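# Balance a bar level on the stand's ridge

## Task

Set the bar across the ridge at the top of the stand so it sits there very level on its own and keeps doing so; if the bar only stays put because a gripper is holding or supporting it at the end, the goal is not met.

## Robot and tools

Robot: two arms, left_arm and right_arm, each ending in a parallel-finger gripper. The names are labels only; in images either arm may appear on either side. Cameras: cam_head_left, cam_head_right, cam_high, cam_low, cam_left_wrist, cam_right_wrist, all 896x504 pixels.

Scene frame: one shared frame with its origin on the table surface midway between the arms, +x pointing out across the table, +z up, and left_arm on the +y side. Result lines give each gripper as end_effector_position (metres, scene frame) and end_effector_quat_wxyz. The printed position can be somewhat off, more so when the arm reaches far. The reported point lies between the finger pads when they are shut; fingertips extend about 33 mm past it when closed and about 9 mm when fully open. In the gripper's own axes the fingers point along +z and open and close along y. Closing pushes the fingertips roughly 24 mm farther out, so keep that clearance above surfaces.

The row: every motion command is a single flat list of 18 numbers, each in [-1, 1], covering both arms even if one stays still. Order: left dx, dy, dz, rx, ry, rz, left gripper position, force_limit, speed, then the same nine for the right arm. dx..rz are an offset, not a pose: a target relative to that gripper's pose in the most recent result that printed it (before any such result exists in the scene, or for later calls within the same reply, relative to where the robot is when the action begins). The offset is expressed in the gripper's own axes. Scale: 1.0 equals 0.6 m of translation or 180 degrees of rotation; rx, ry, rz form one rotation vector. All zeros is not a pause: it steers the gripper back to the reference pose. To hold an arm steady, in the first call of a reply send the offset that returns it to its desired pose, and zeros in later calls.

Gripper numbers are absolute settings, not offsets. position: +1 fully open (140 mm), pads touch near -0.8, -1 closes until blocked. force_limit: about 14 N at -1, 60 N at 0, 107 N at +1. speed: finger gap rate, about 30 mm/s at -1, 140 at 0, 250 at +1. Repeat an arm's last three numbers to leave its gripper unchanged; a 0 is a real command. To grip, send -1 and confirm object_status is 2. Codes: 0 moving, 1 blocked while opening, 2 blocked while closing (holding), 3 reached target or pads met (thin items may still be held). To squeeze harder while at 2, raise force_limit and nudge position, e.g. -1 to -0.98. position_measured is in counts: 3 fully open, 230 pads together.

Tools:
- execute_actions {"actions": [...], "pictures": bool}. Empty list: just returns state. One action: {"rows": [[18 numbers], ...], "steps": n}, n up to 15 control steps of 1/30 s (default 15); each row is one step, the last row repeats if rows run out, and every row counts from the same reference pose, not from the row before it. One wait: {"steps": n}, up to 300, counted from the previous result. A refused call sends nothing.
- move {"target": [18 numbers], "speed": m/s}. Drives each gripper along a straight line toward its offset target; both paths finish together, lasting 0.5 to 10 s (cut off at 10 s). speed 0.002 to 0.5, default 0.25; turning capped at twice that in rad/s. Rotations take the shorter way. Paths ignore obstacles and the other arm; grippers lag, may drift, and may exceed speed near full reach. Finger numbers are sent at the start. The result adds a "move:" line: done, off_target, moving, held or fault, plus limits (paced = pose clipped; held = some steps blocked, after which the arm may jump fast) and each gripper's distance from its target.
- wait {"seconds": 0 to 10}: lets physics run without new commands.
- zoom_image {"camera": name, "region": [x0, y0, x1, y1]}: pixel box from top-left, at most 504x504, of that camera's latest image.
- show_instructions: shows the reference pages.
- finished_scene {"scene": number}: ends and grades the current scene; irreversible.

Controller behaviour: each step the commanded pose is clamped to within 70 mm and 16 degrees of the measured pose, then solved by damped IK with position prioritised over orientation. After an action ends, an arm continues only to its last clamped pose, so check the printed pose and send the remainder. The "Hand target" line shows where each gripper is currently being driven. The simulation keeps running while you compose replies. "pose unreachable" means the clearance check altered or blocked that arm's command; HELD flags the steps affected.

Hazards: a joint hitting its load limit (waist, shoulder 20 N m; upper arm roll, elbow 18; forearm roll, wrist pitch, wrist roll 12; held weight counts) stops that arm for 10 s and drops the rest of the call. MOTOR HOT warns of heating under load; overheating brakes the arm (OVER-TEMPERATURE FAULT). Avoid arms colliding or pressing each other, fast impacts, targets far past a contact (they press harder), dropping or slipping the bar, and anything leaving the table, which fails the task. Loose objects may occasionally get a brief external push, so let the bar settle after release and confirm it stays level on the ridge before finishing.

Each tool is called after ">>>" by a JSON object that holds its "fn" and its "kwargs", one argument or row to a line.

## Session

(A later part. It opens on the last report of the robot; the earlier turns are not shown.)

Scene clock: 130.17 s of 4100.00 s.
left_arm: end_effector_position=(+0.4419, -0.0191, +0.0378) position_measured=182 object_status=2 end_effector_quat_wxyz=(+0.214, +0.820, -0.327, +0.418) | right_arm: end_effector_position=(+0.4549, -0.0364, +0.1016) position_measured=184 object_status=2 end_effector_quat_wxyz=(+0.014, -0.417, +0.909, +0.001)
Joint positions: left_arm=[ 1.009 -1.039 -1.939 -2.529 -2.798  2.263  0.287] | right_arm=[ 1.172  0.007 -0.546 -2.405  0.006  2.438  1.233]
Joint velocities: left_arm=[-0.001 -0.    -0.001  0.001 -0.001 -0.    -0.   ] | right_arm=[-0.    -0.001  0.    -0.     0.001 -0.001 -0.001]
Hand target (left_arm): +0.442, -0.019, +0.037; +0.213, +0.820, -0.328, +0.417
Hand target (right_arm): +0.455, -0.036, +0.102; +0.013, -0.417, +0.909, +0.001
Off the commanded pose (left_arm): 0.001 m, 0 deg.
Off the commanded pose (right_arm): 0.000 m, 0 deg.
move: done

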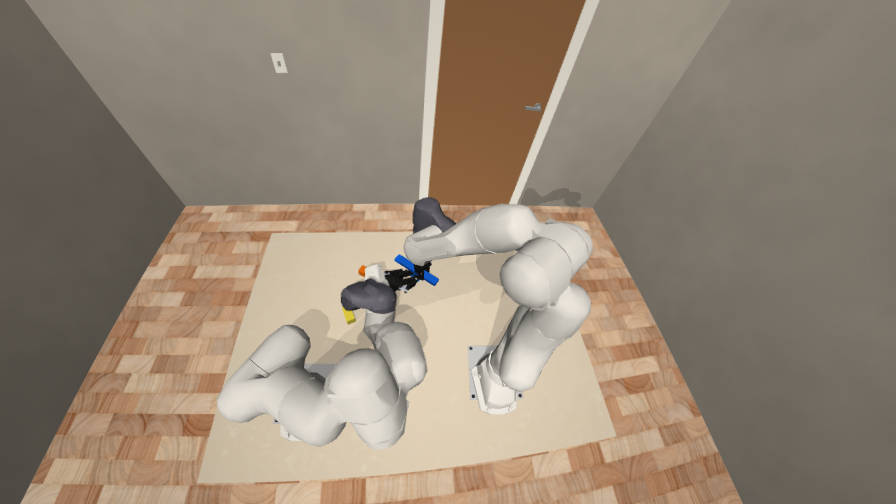

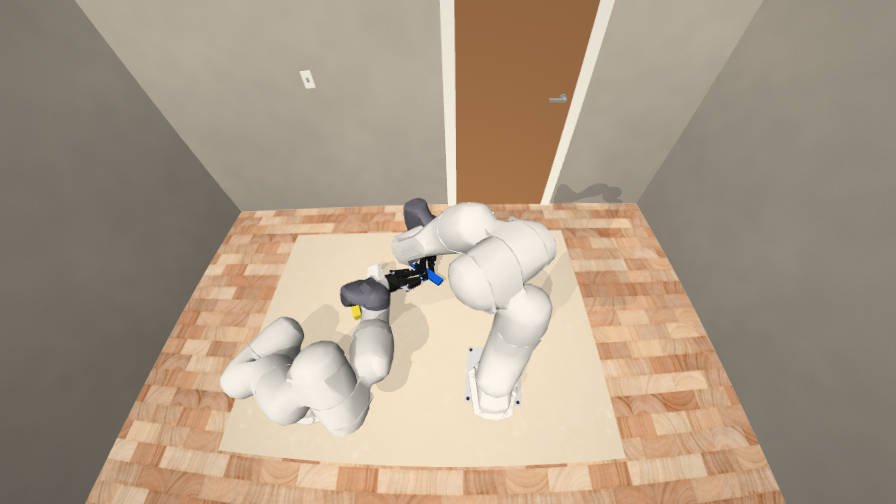

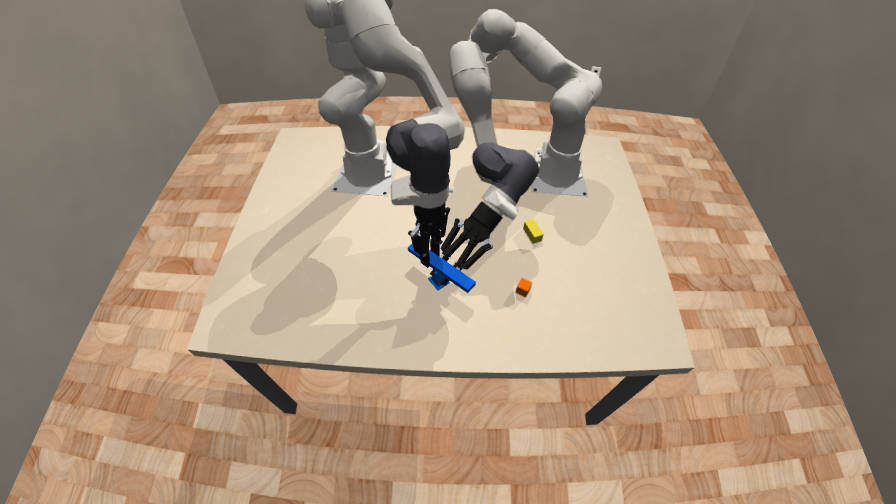

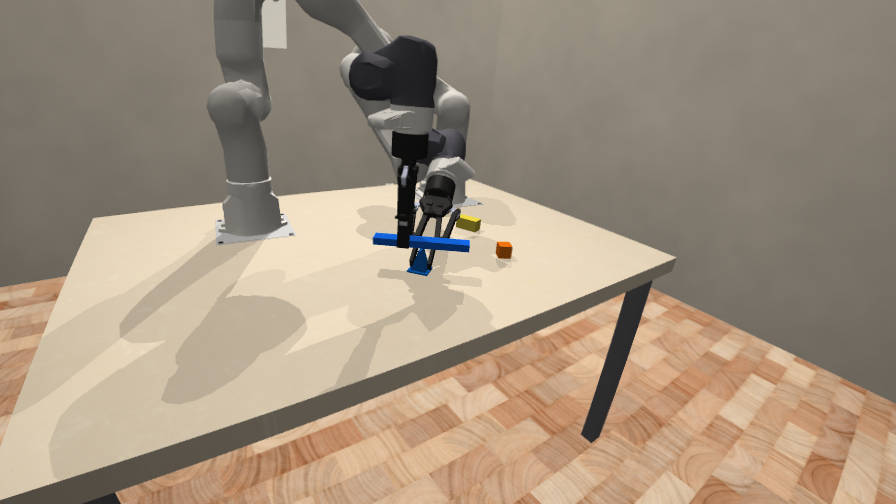

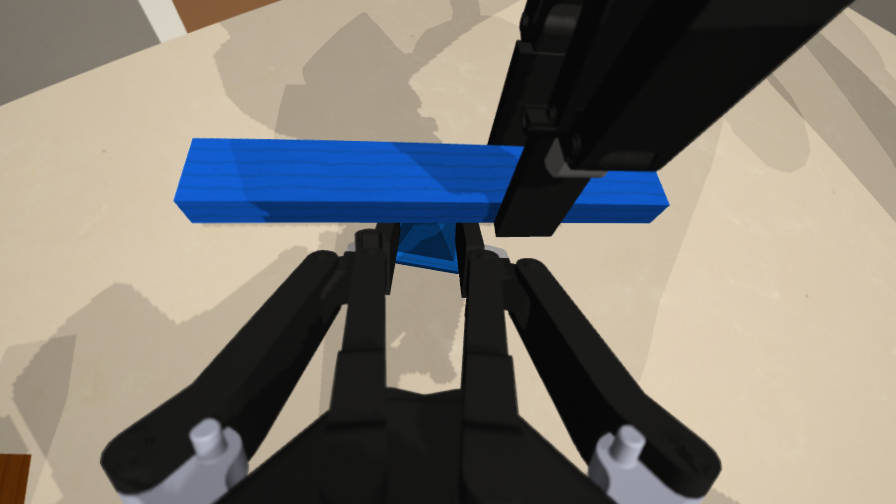

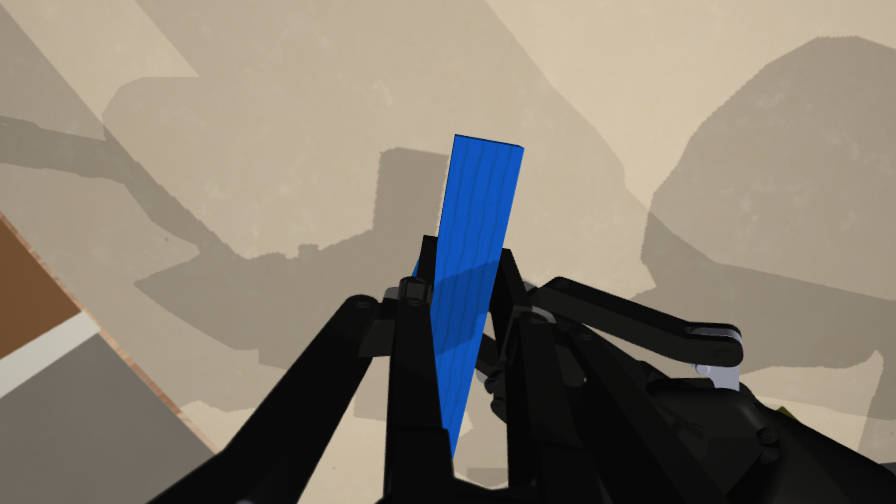

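>>> {"fn": "move", "kwargs": {
  "target": [0,0,0,0,0,0,-1,-0.8,-0.8, 0,0,-0.06,0,0,0,-1,-0.3,0],
  "speed": 0.05
}}

>>> {"fn": "move", "kwargs": {
  "target": [0,0,0,0.056,0,-0.037,-1,-0.8,-0.8, 0,0,0,0,0,0,-1,-0.3,0],
  "speed": 0.05
}}

>>> {"fn": "move", "kwargs": {
  "target": [0,0,0,0,0,0,0,-0.8,-0.8, 0,0,0,0,0,0,-1,-0.3,0]
}}

>>> {"fn": "move", "kwargs": {
  "target": [0.003,0,-0.025,-0.056,0,0.037,0,-0.8,-0.8, 0,0,0,0,0,0,-1,-0.3,0],
  "speed": 0.05
}}

Scene clock: 137.30 s of 4100.00 s.
left_arm: end_effector_position=(+0.4420, -0.0191, +0.0378) position_measured=182 object_status=2 end_effector_quat_wxyz=(+0.214, +0.820, -0.327, +0.418) | right_arm: end_effector_position=(+0.4541, -0.0366, +0.1363) position_measured=184 object_status=2 end_effector_quat_wxyz=(+0.013, -0.419, +0.908, +0.003)
Joint positions: left_arm=[ 1.009 -1.039 -1.939 -2.529 -2.798  2.263  0.287] | right_arm=[ 1.172 -0.068 -0.546 -2.377 -0.044  2.344  1.264]
Joint velocities: left_arm=[ 0.     0.002 -0.001  0.001  0.001 -0.     0.002] | right_arm=[ 0.    -0.001  0.001 -0.001 -0.002 -0.01   0.011]
Hand target (left_arm): +0.442, -0.019, +0.038; +0.214, +0.820, -0.327, +0.418
Hand target (right_arm): +0.454, -0.036, +0.138; +0.013, -0.418, +0.909, +0.003
Off the commanded pose (left_arm): 0.000 m, 0 deg.
Off the commanded pose (right_arm): 0.001 m, 0 deg.
After step 90, 2.93 s passed at rest.
move: done

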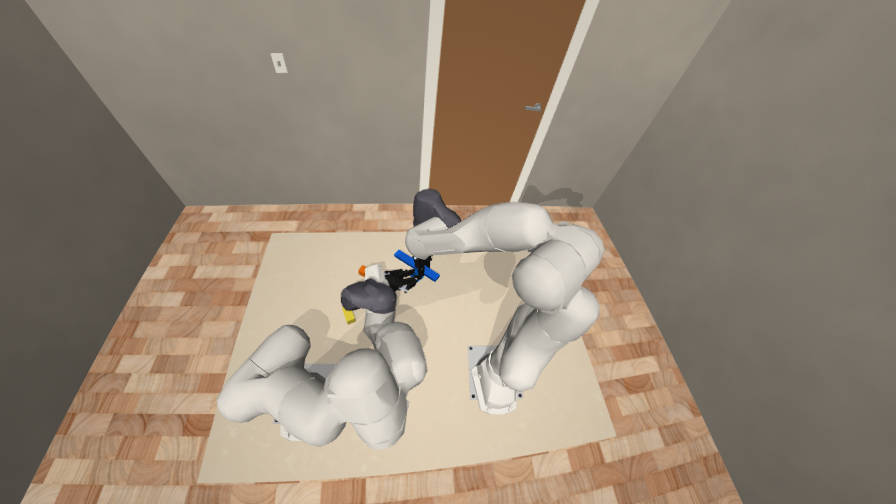

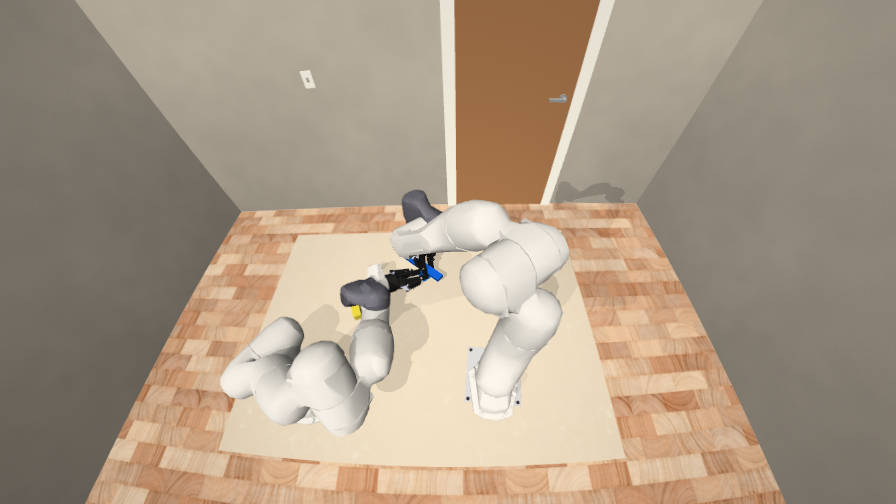

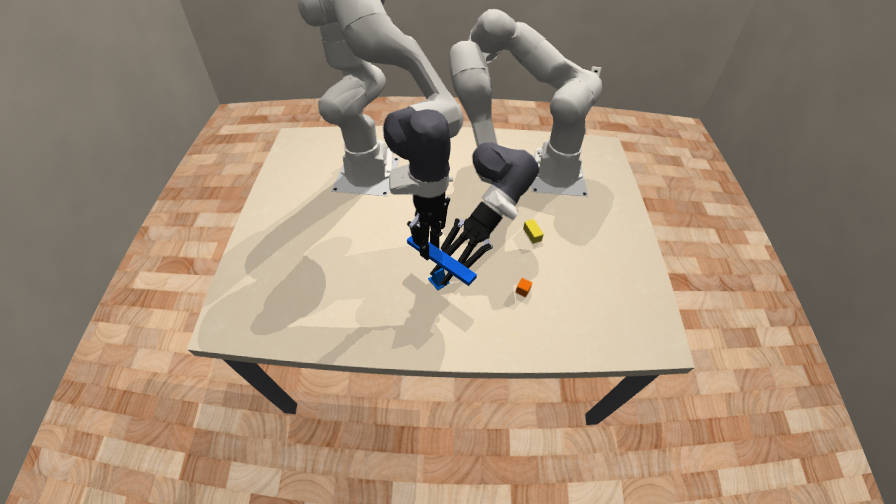

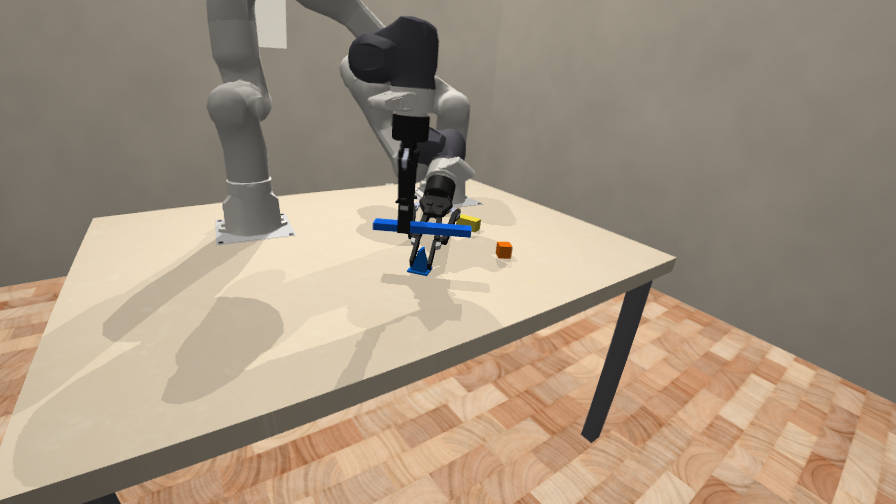

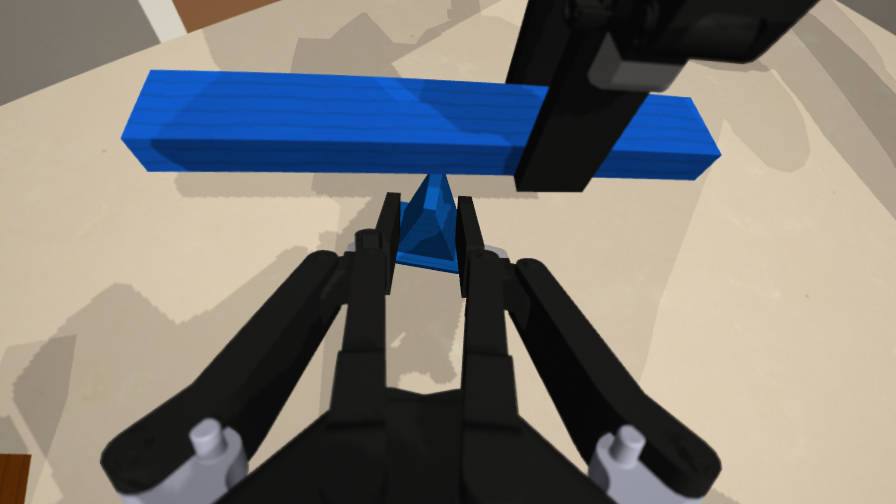

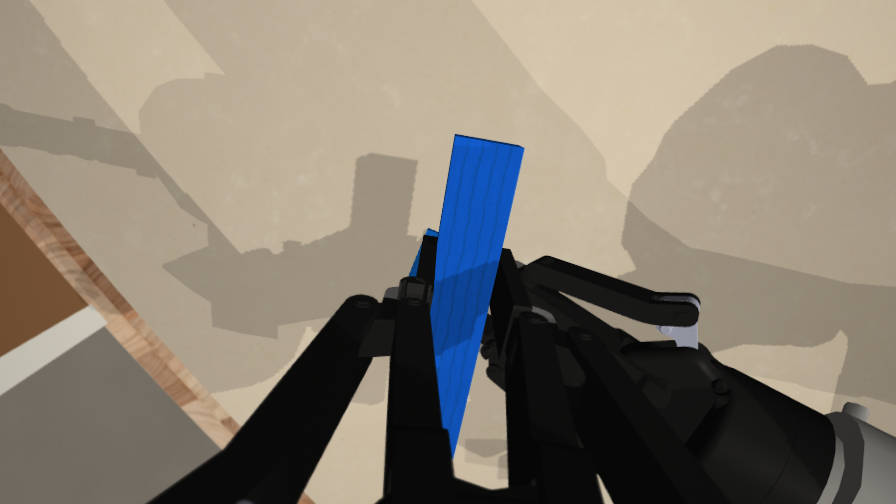

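Scene clock: 139.87 s of 4100.00 s.
left_arm: end_effector_position=(+0.4401, -0.0196, +0.0334) position_measured=182 object_status=2 end_effector_quat_wxyz=(+0.155, +0.853, -0.260, +0.426) | right_arm: end_effector_position=(+0.4541, -0.0366, +0.1363) position_measured=184 object_status=2 end_effector_quat_wxyz=(+0.013, -0.419, +0.908, +0.003)
Joint positions: left_arm=[ 0.864 -1.22  -1.95  -2.448 -2.807  2.524 -0.039] | right_arm=[ 1.172 -0.068 -0.546 -2.377 -0.044  2.344  1.264]
Joint velocities: left_arm=[-0.046 -0.1   -0.002 -0.007 -0.     0.001 -0.136] | right_arm=[ 0.     0.001  0.     0.001 -0.001 -0.002  0.001]
Hand target (left_arm): +0.440, -0.019, +0.033; +0.162, +0.857, -0.244, +0.424
Hand target (right_arm): +0.454, -0.037, +0.136; +0.013, -0.419, +0.908, +0.003
Off the commanded pose (left_arm): 0.005 m, 3 deg.
Off the commanded pose (right_arm): 0.000 m, 0 deg.
joint sent to its limit (left arm) — the command would take joint 5 (forearm roll) past its lower limit, so that joint was sent only as far as its limit.
move: off_target (left_arm)

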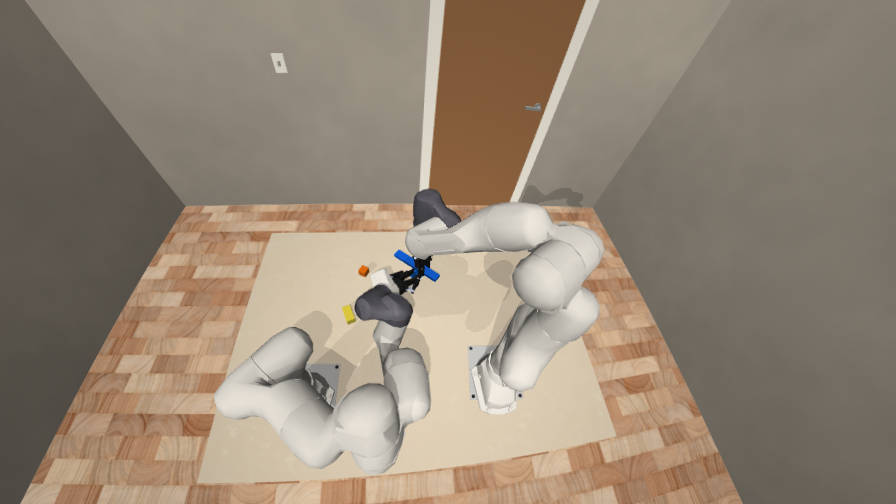

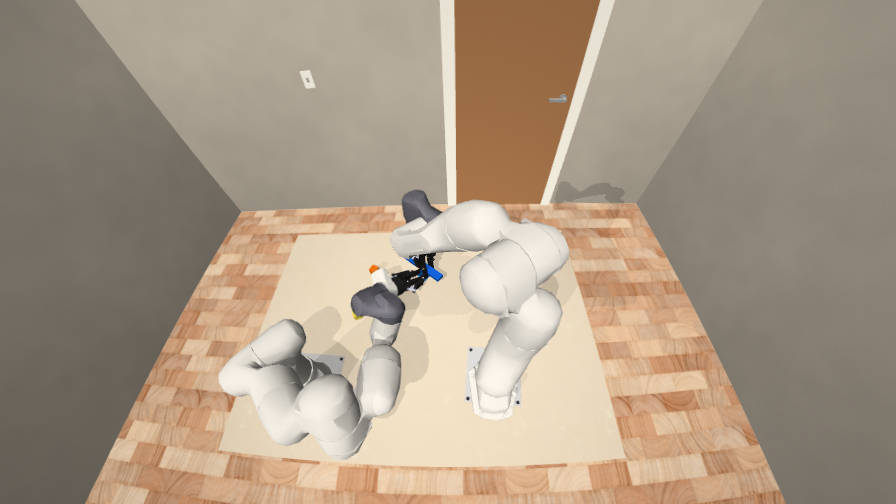

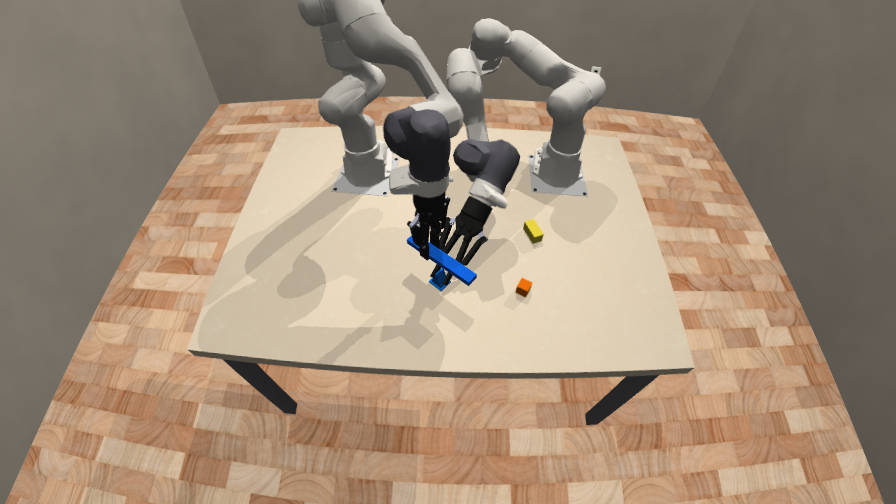

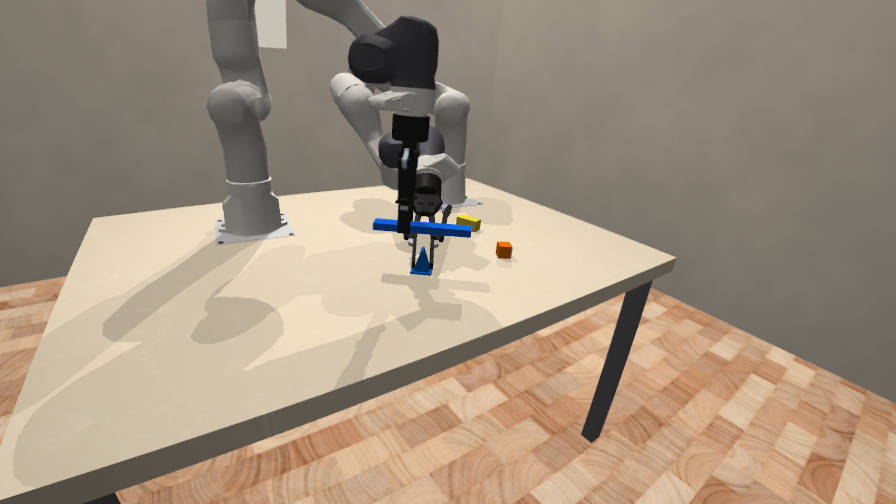

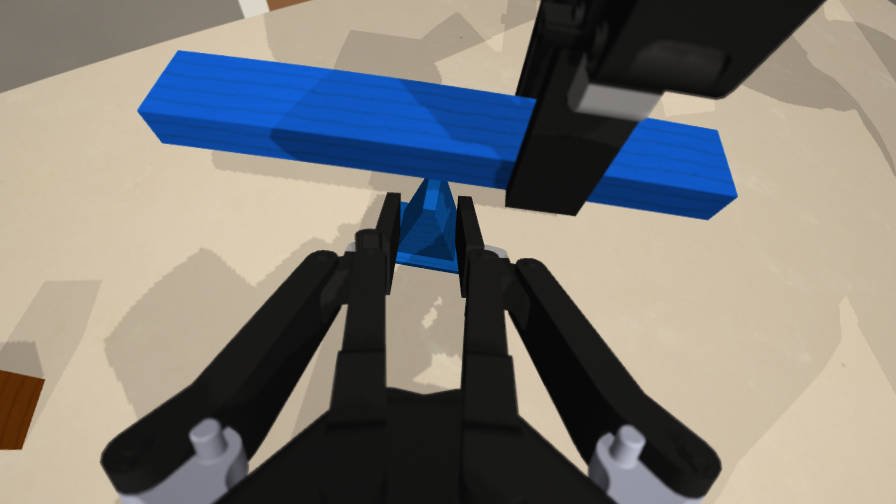

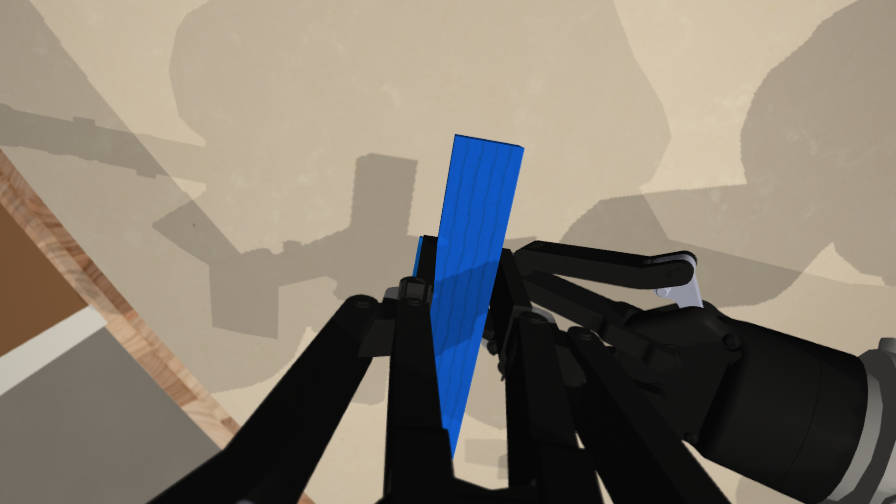

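Scene clock: 140.70 s of 4100.00 s.
left_arm: end_effector_position=(+0.4401, -0.0195, +0.0333) position_measured=129 object_status=0 end_effector_quat_wxyz=(+0.155, +0.853, -0.260, +0.426) | right_arm: end_effector_position=(+0.4541, -0.0366, +0.1363) position_measured=184 object_status=2 end_effector_quat_wxyz=(+0.013, -0.419, +0.908, +0.003)
Joint positions: left_arm=[ 0.864 -1.221 -1.951 -2.448 -2.807  2.524 -0.04 ] | right_arm=[ 1.172 -0.068 -0.546 -2.377 -0.044  2.344  1.264]
Joint velocities: left_arm=[-0.     0.001 -0.002 -0.    -0.002  0.001 -0.   ] | right_arm=[-0.001  0.     0.     0.001  0.     0.001 -0.001]
Hand target (left_arm): +0.440, -0.020, +0.033; +0.155, +0.853, -0.260, +0.426
Hand target (right_arm): +0.454, -0.037, +0.136; +0.013, -0.419, +0.908, +0.003
Off the commanded pose (left_arm): 0.000 m, 0 deg.
Off the commanded pose (right_arm): 0.000 m, 0 deg.
move: done

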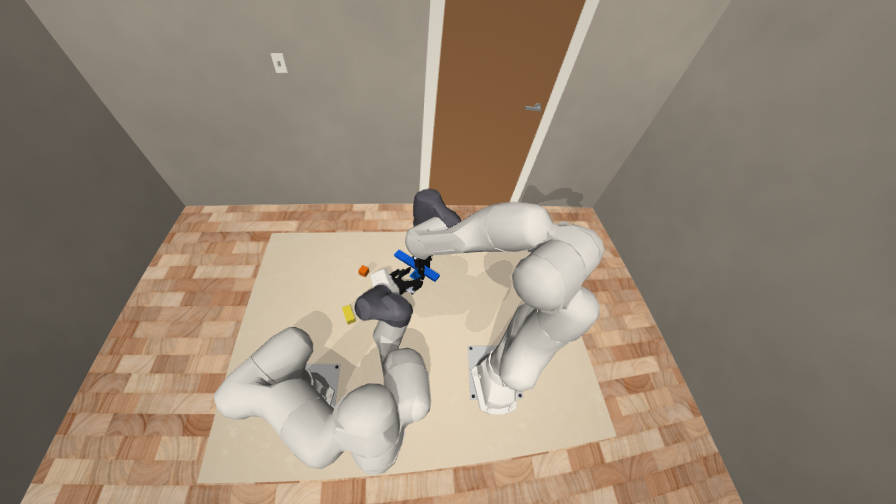

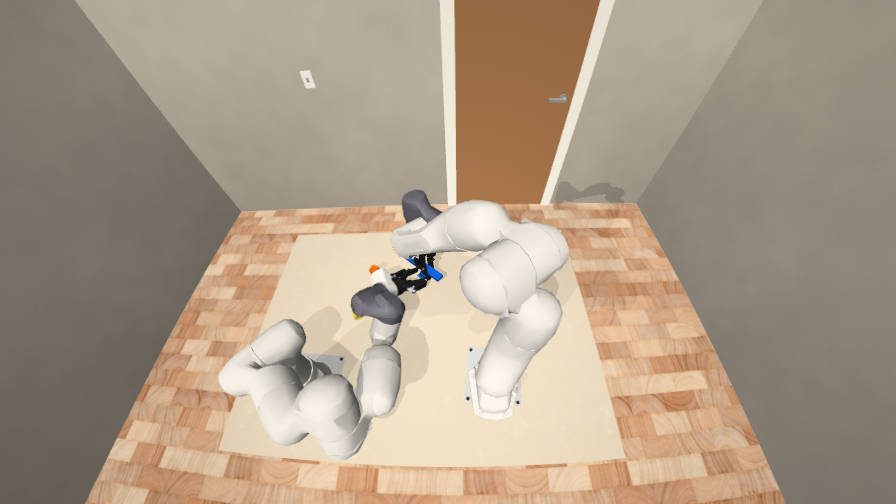

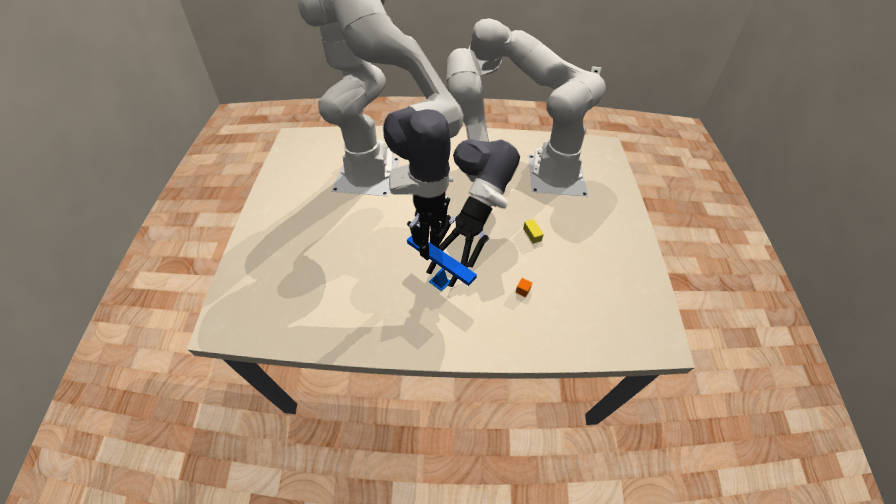

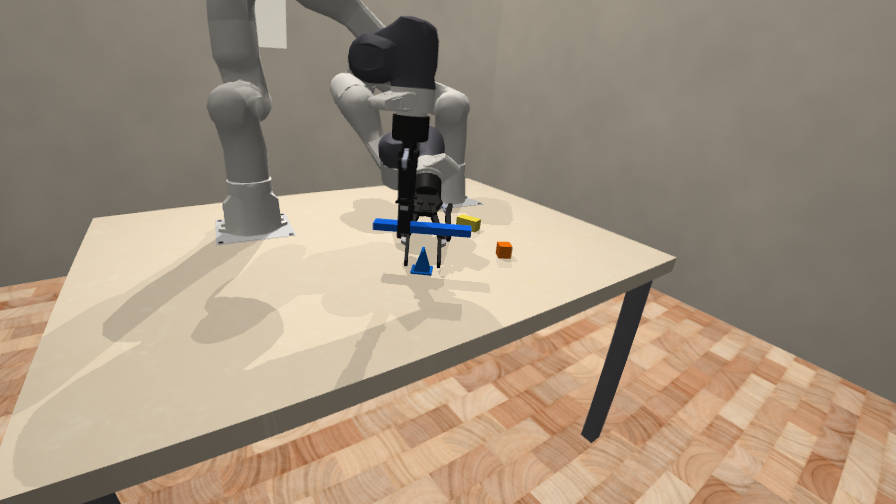

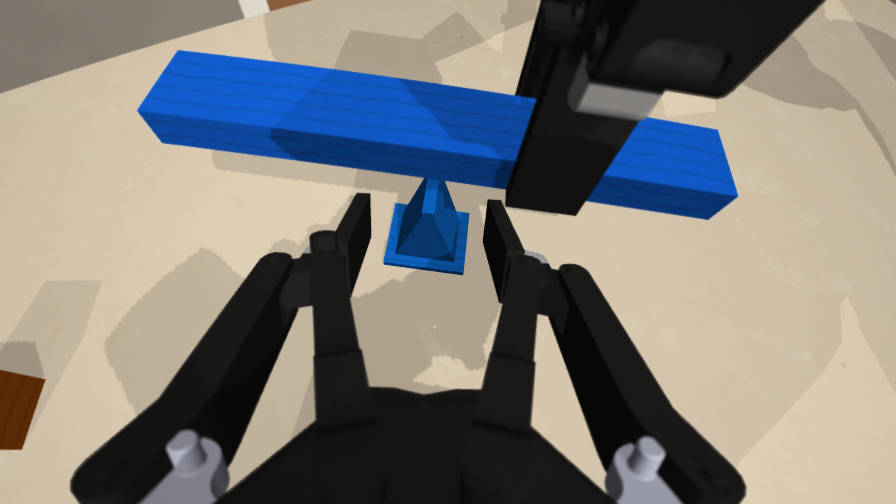

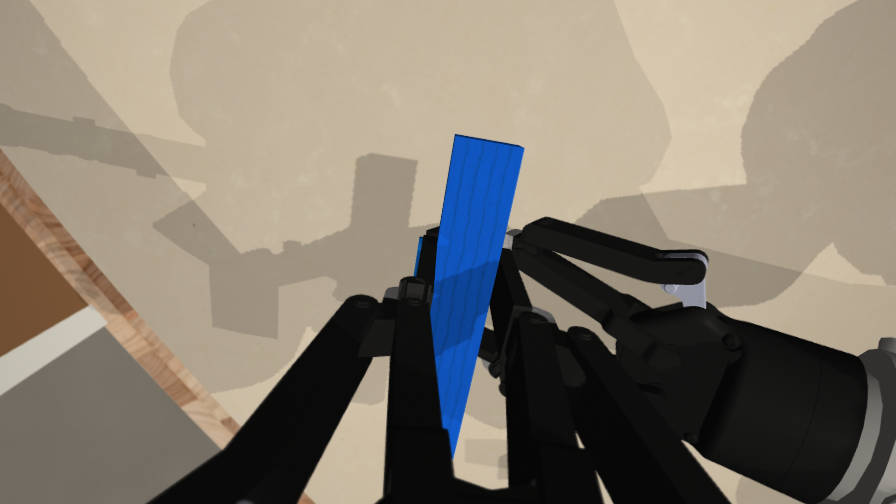

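Scene clock: 143.23 s of 4100.00 s.
left_arm: end_effector_position=(+0.4312, -0.0128, +0.0443) position_measured=129 object_status=3 end_effector_quat_wxyz=(+0.205, +0.820, -0.342, +0.410) | right_arm: end_effector_position=(+0.4541, -0.0366, +0.1363) position_measured=184 object_status=2 end_effector_quat_wxyz=(+0.013, -0.419, +0.908, +0.003)
Joint positions: left_arm=[ 0.859 -1.277 -1.888 -2.587 -2.769  2.179  0.042] | right_arm=[ 1.172 -0.068 -0.546 -2.377 -0.044  2.344  1.264]
Joint velocities: left_arm=[-0.001 -0.01  -0.    -0.    -0.    -0.02   0.003] | right_arm=[ 0.    -0.001 -0.     0.001 -0.    -0.     0.   ]
Hand target (left_arm): +0.431, -0.013, +0.044; +0.204, +0.819, -0.346, +0.410
Hand target (right_arm): +0.454, -0.037, +0.136; +0.013, -0.419, +0.908, +0.003
Off the commanded pose (left_arm): 0.001 m, 0 deg.
Off the commanded pose (right_arm): 0.000 m, 0 deg.
move: done

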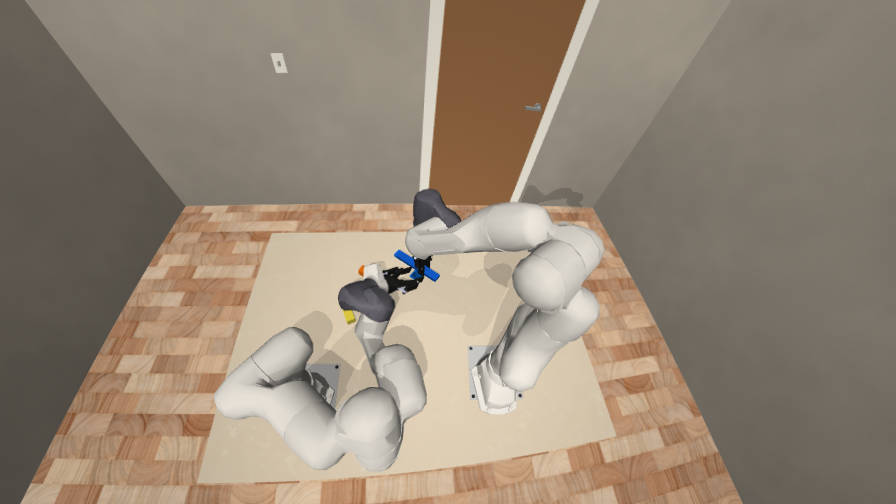

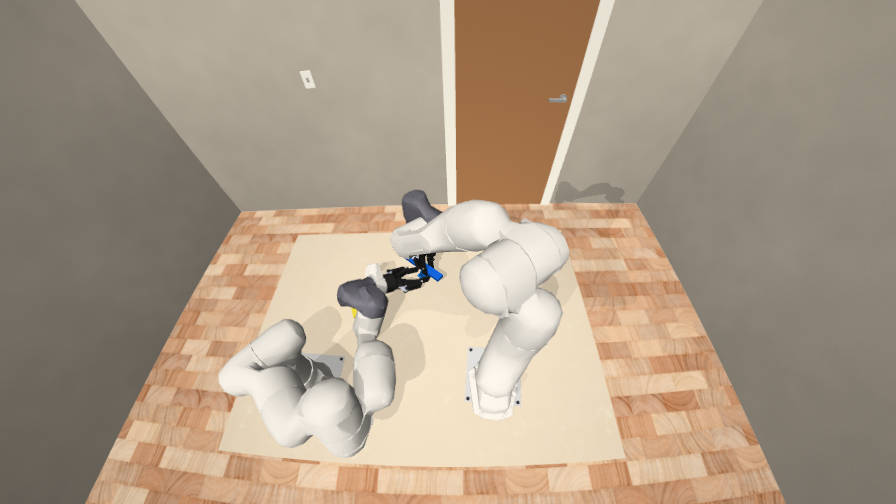

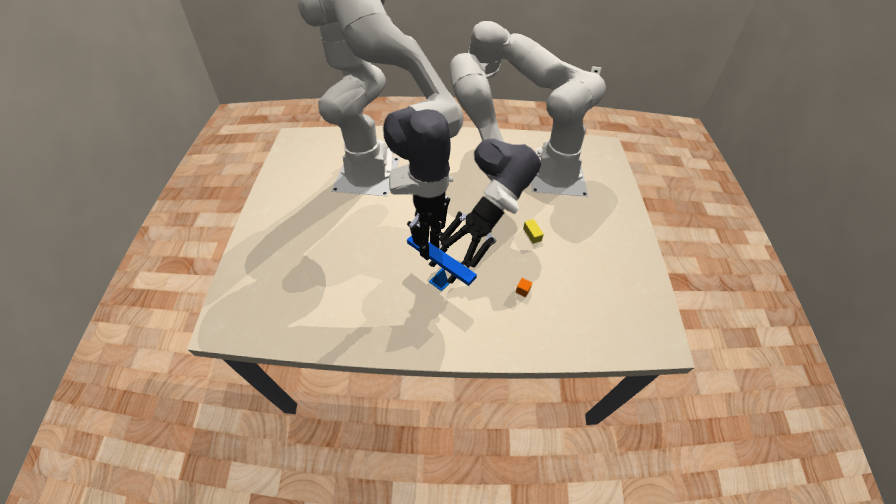

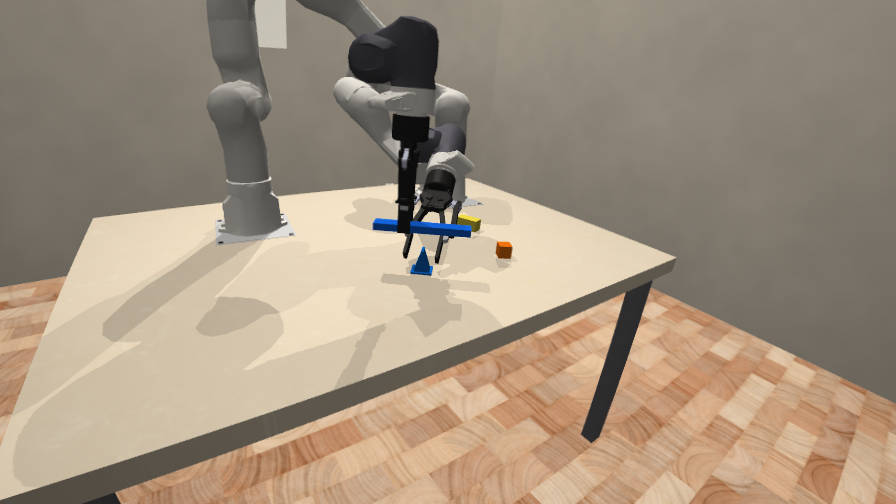

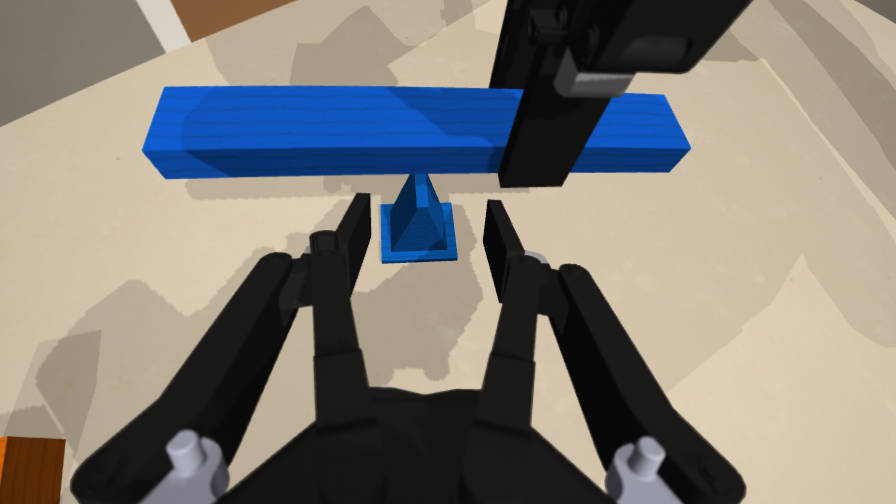

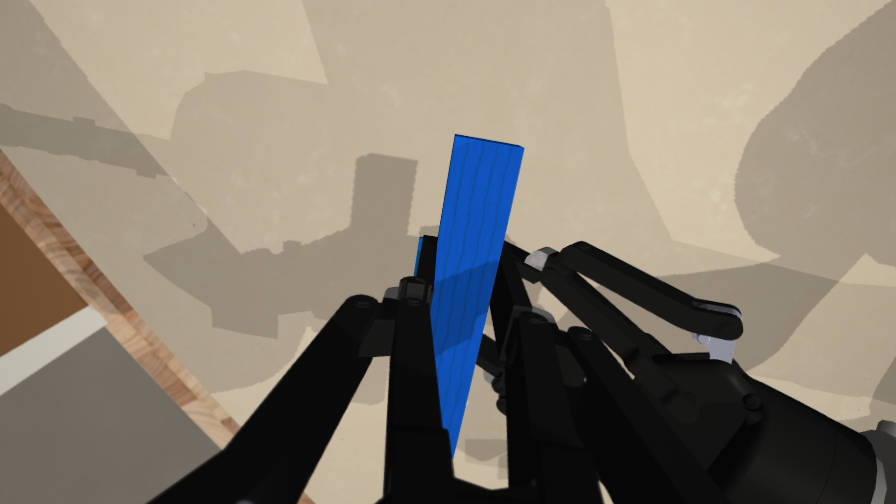

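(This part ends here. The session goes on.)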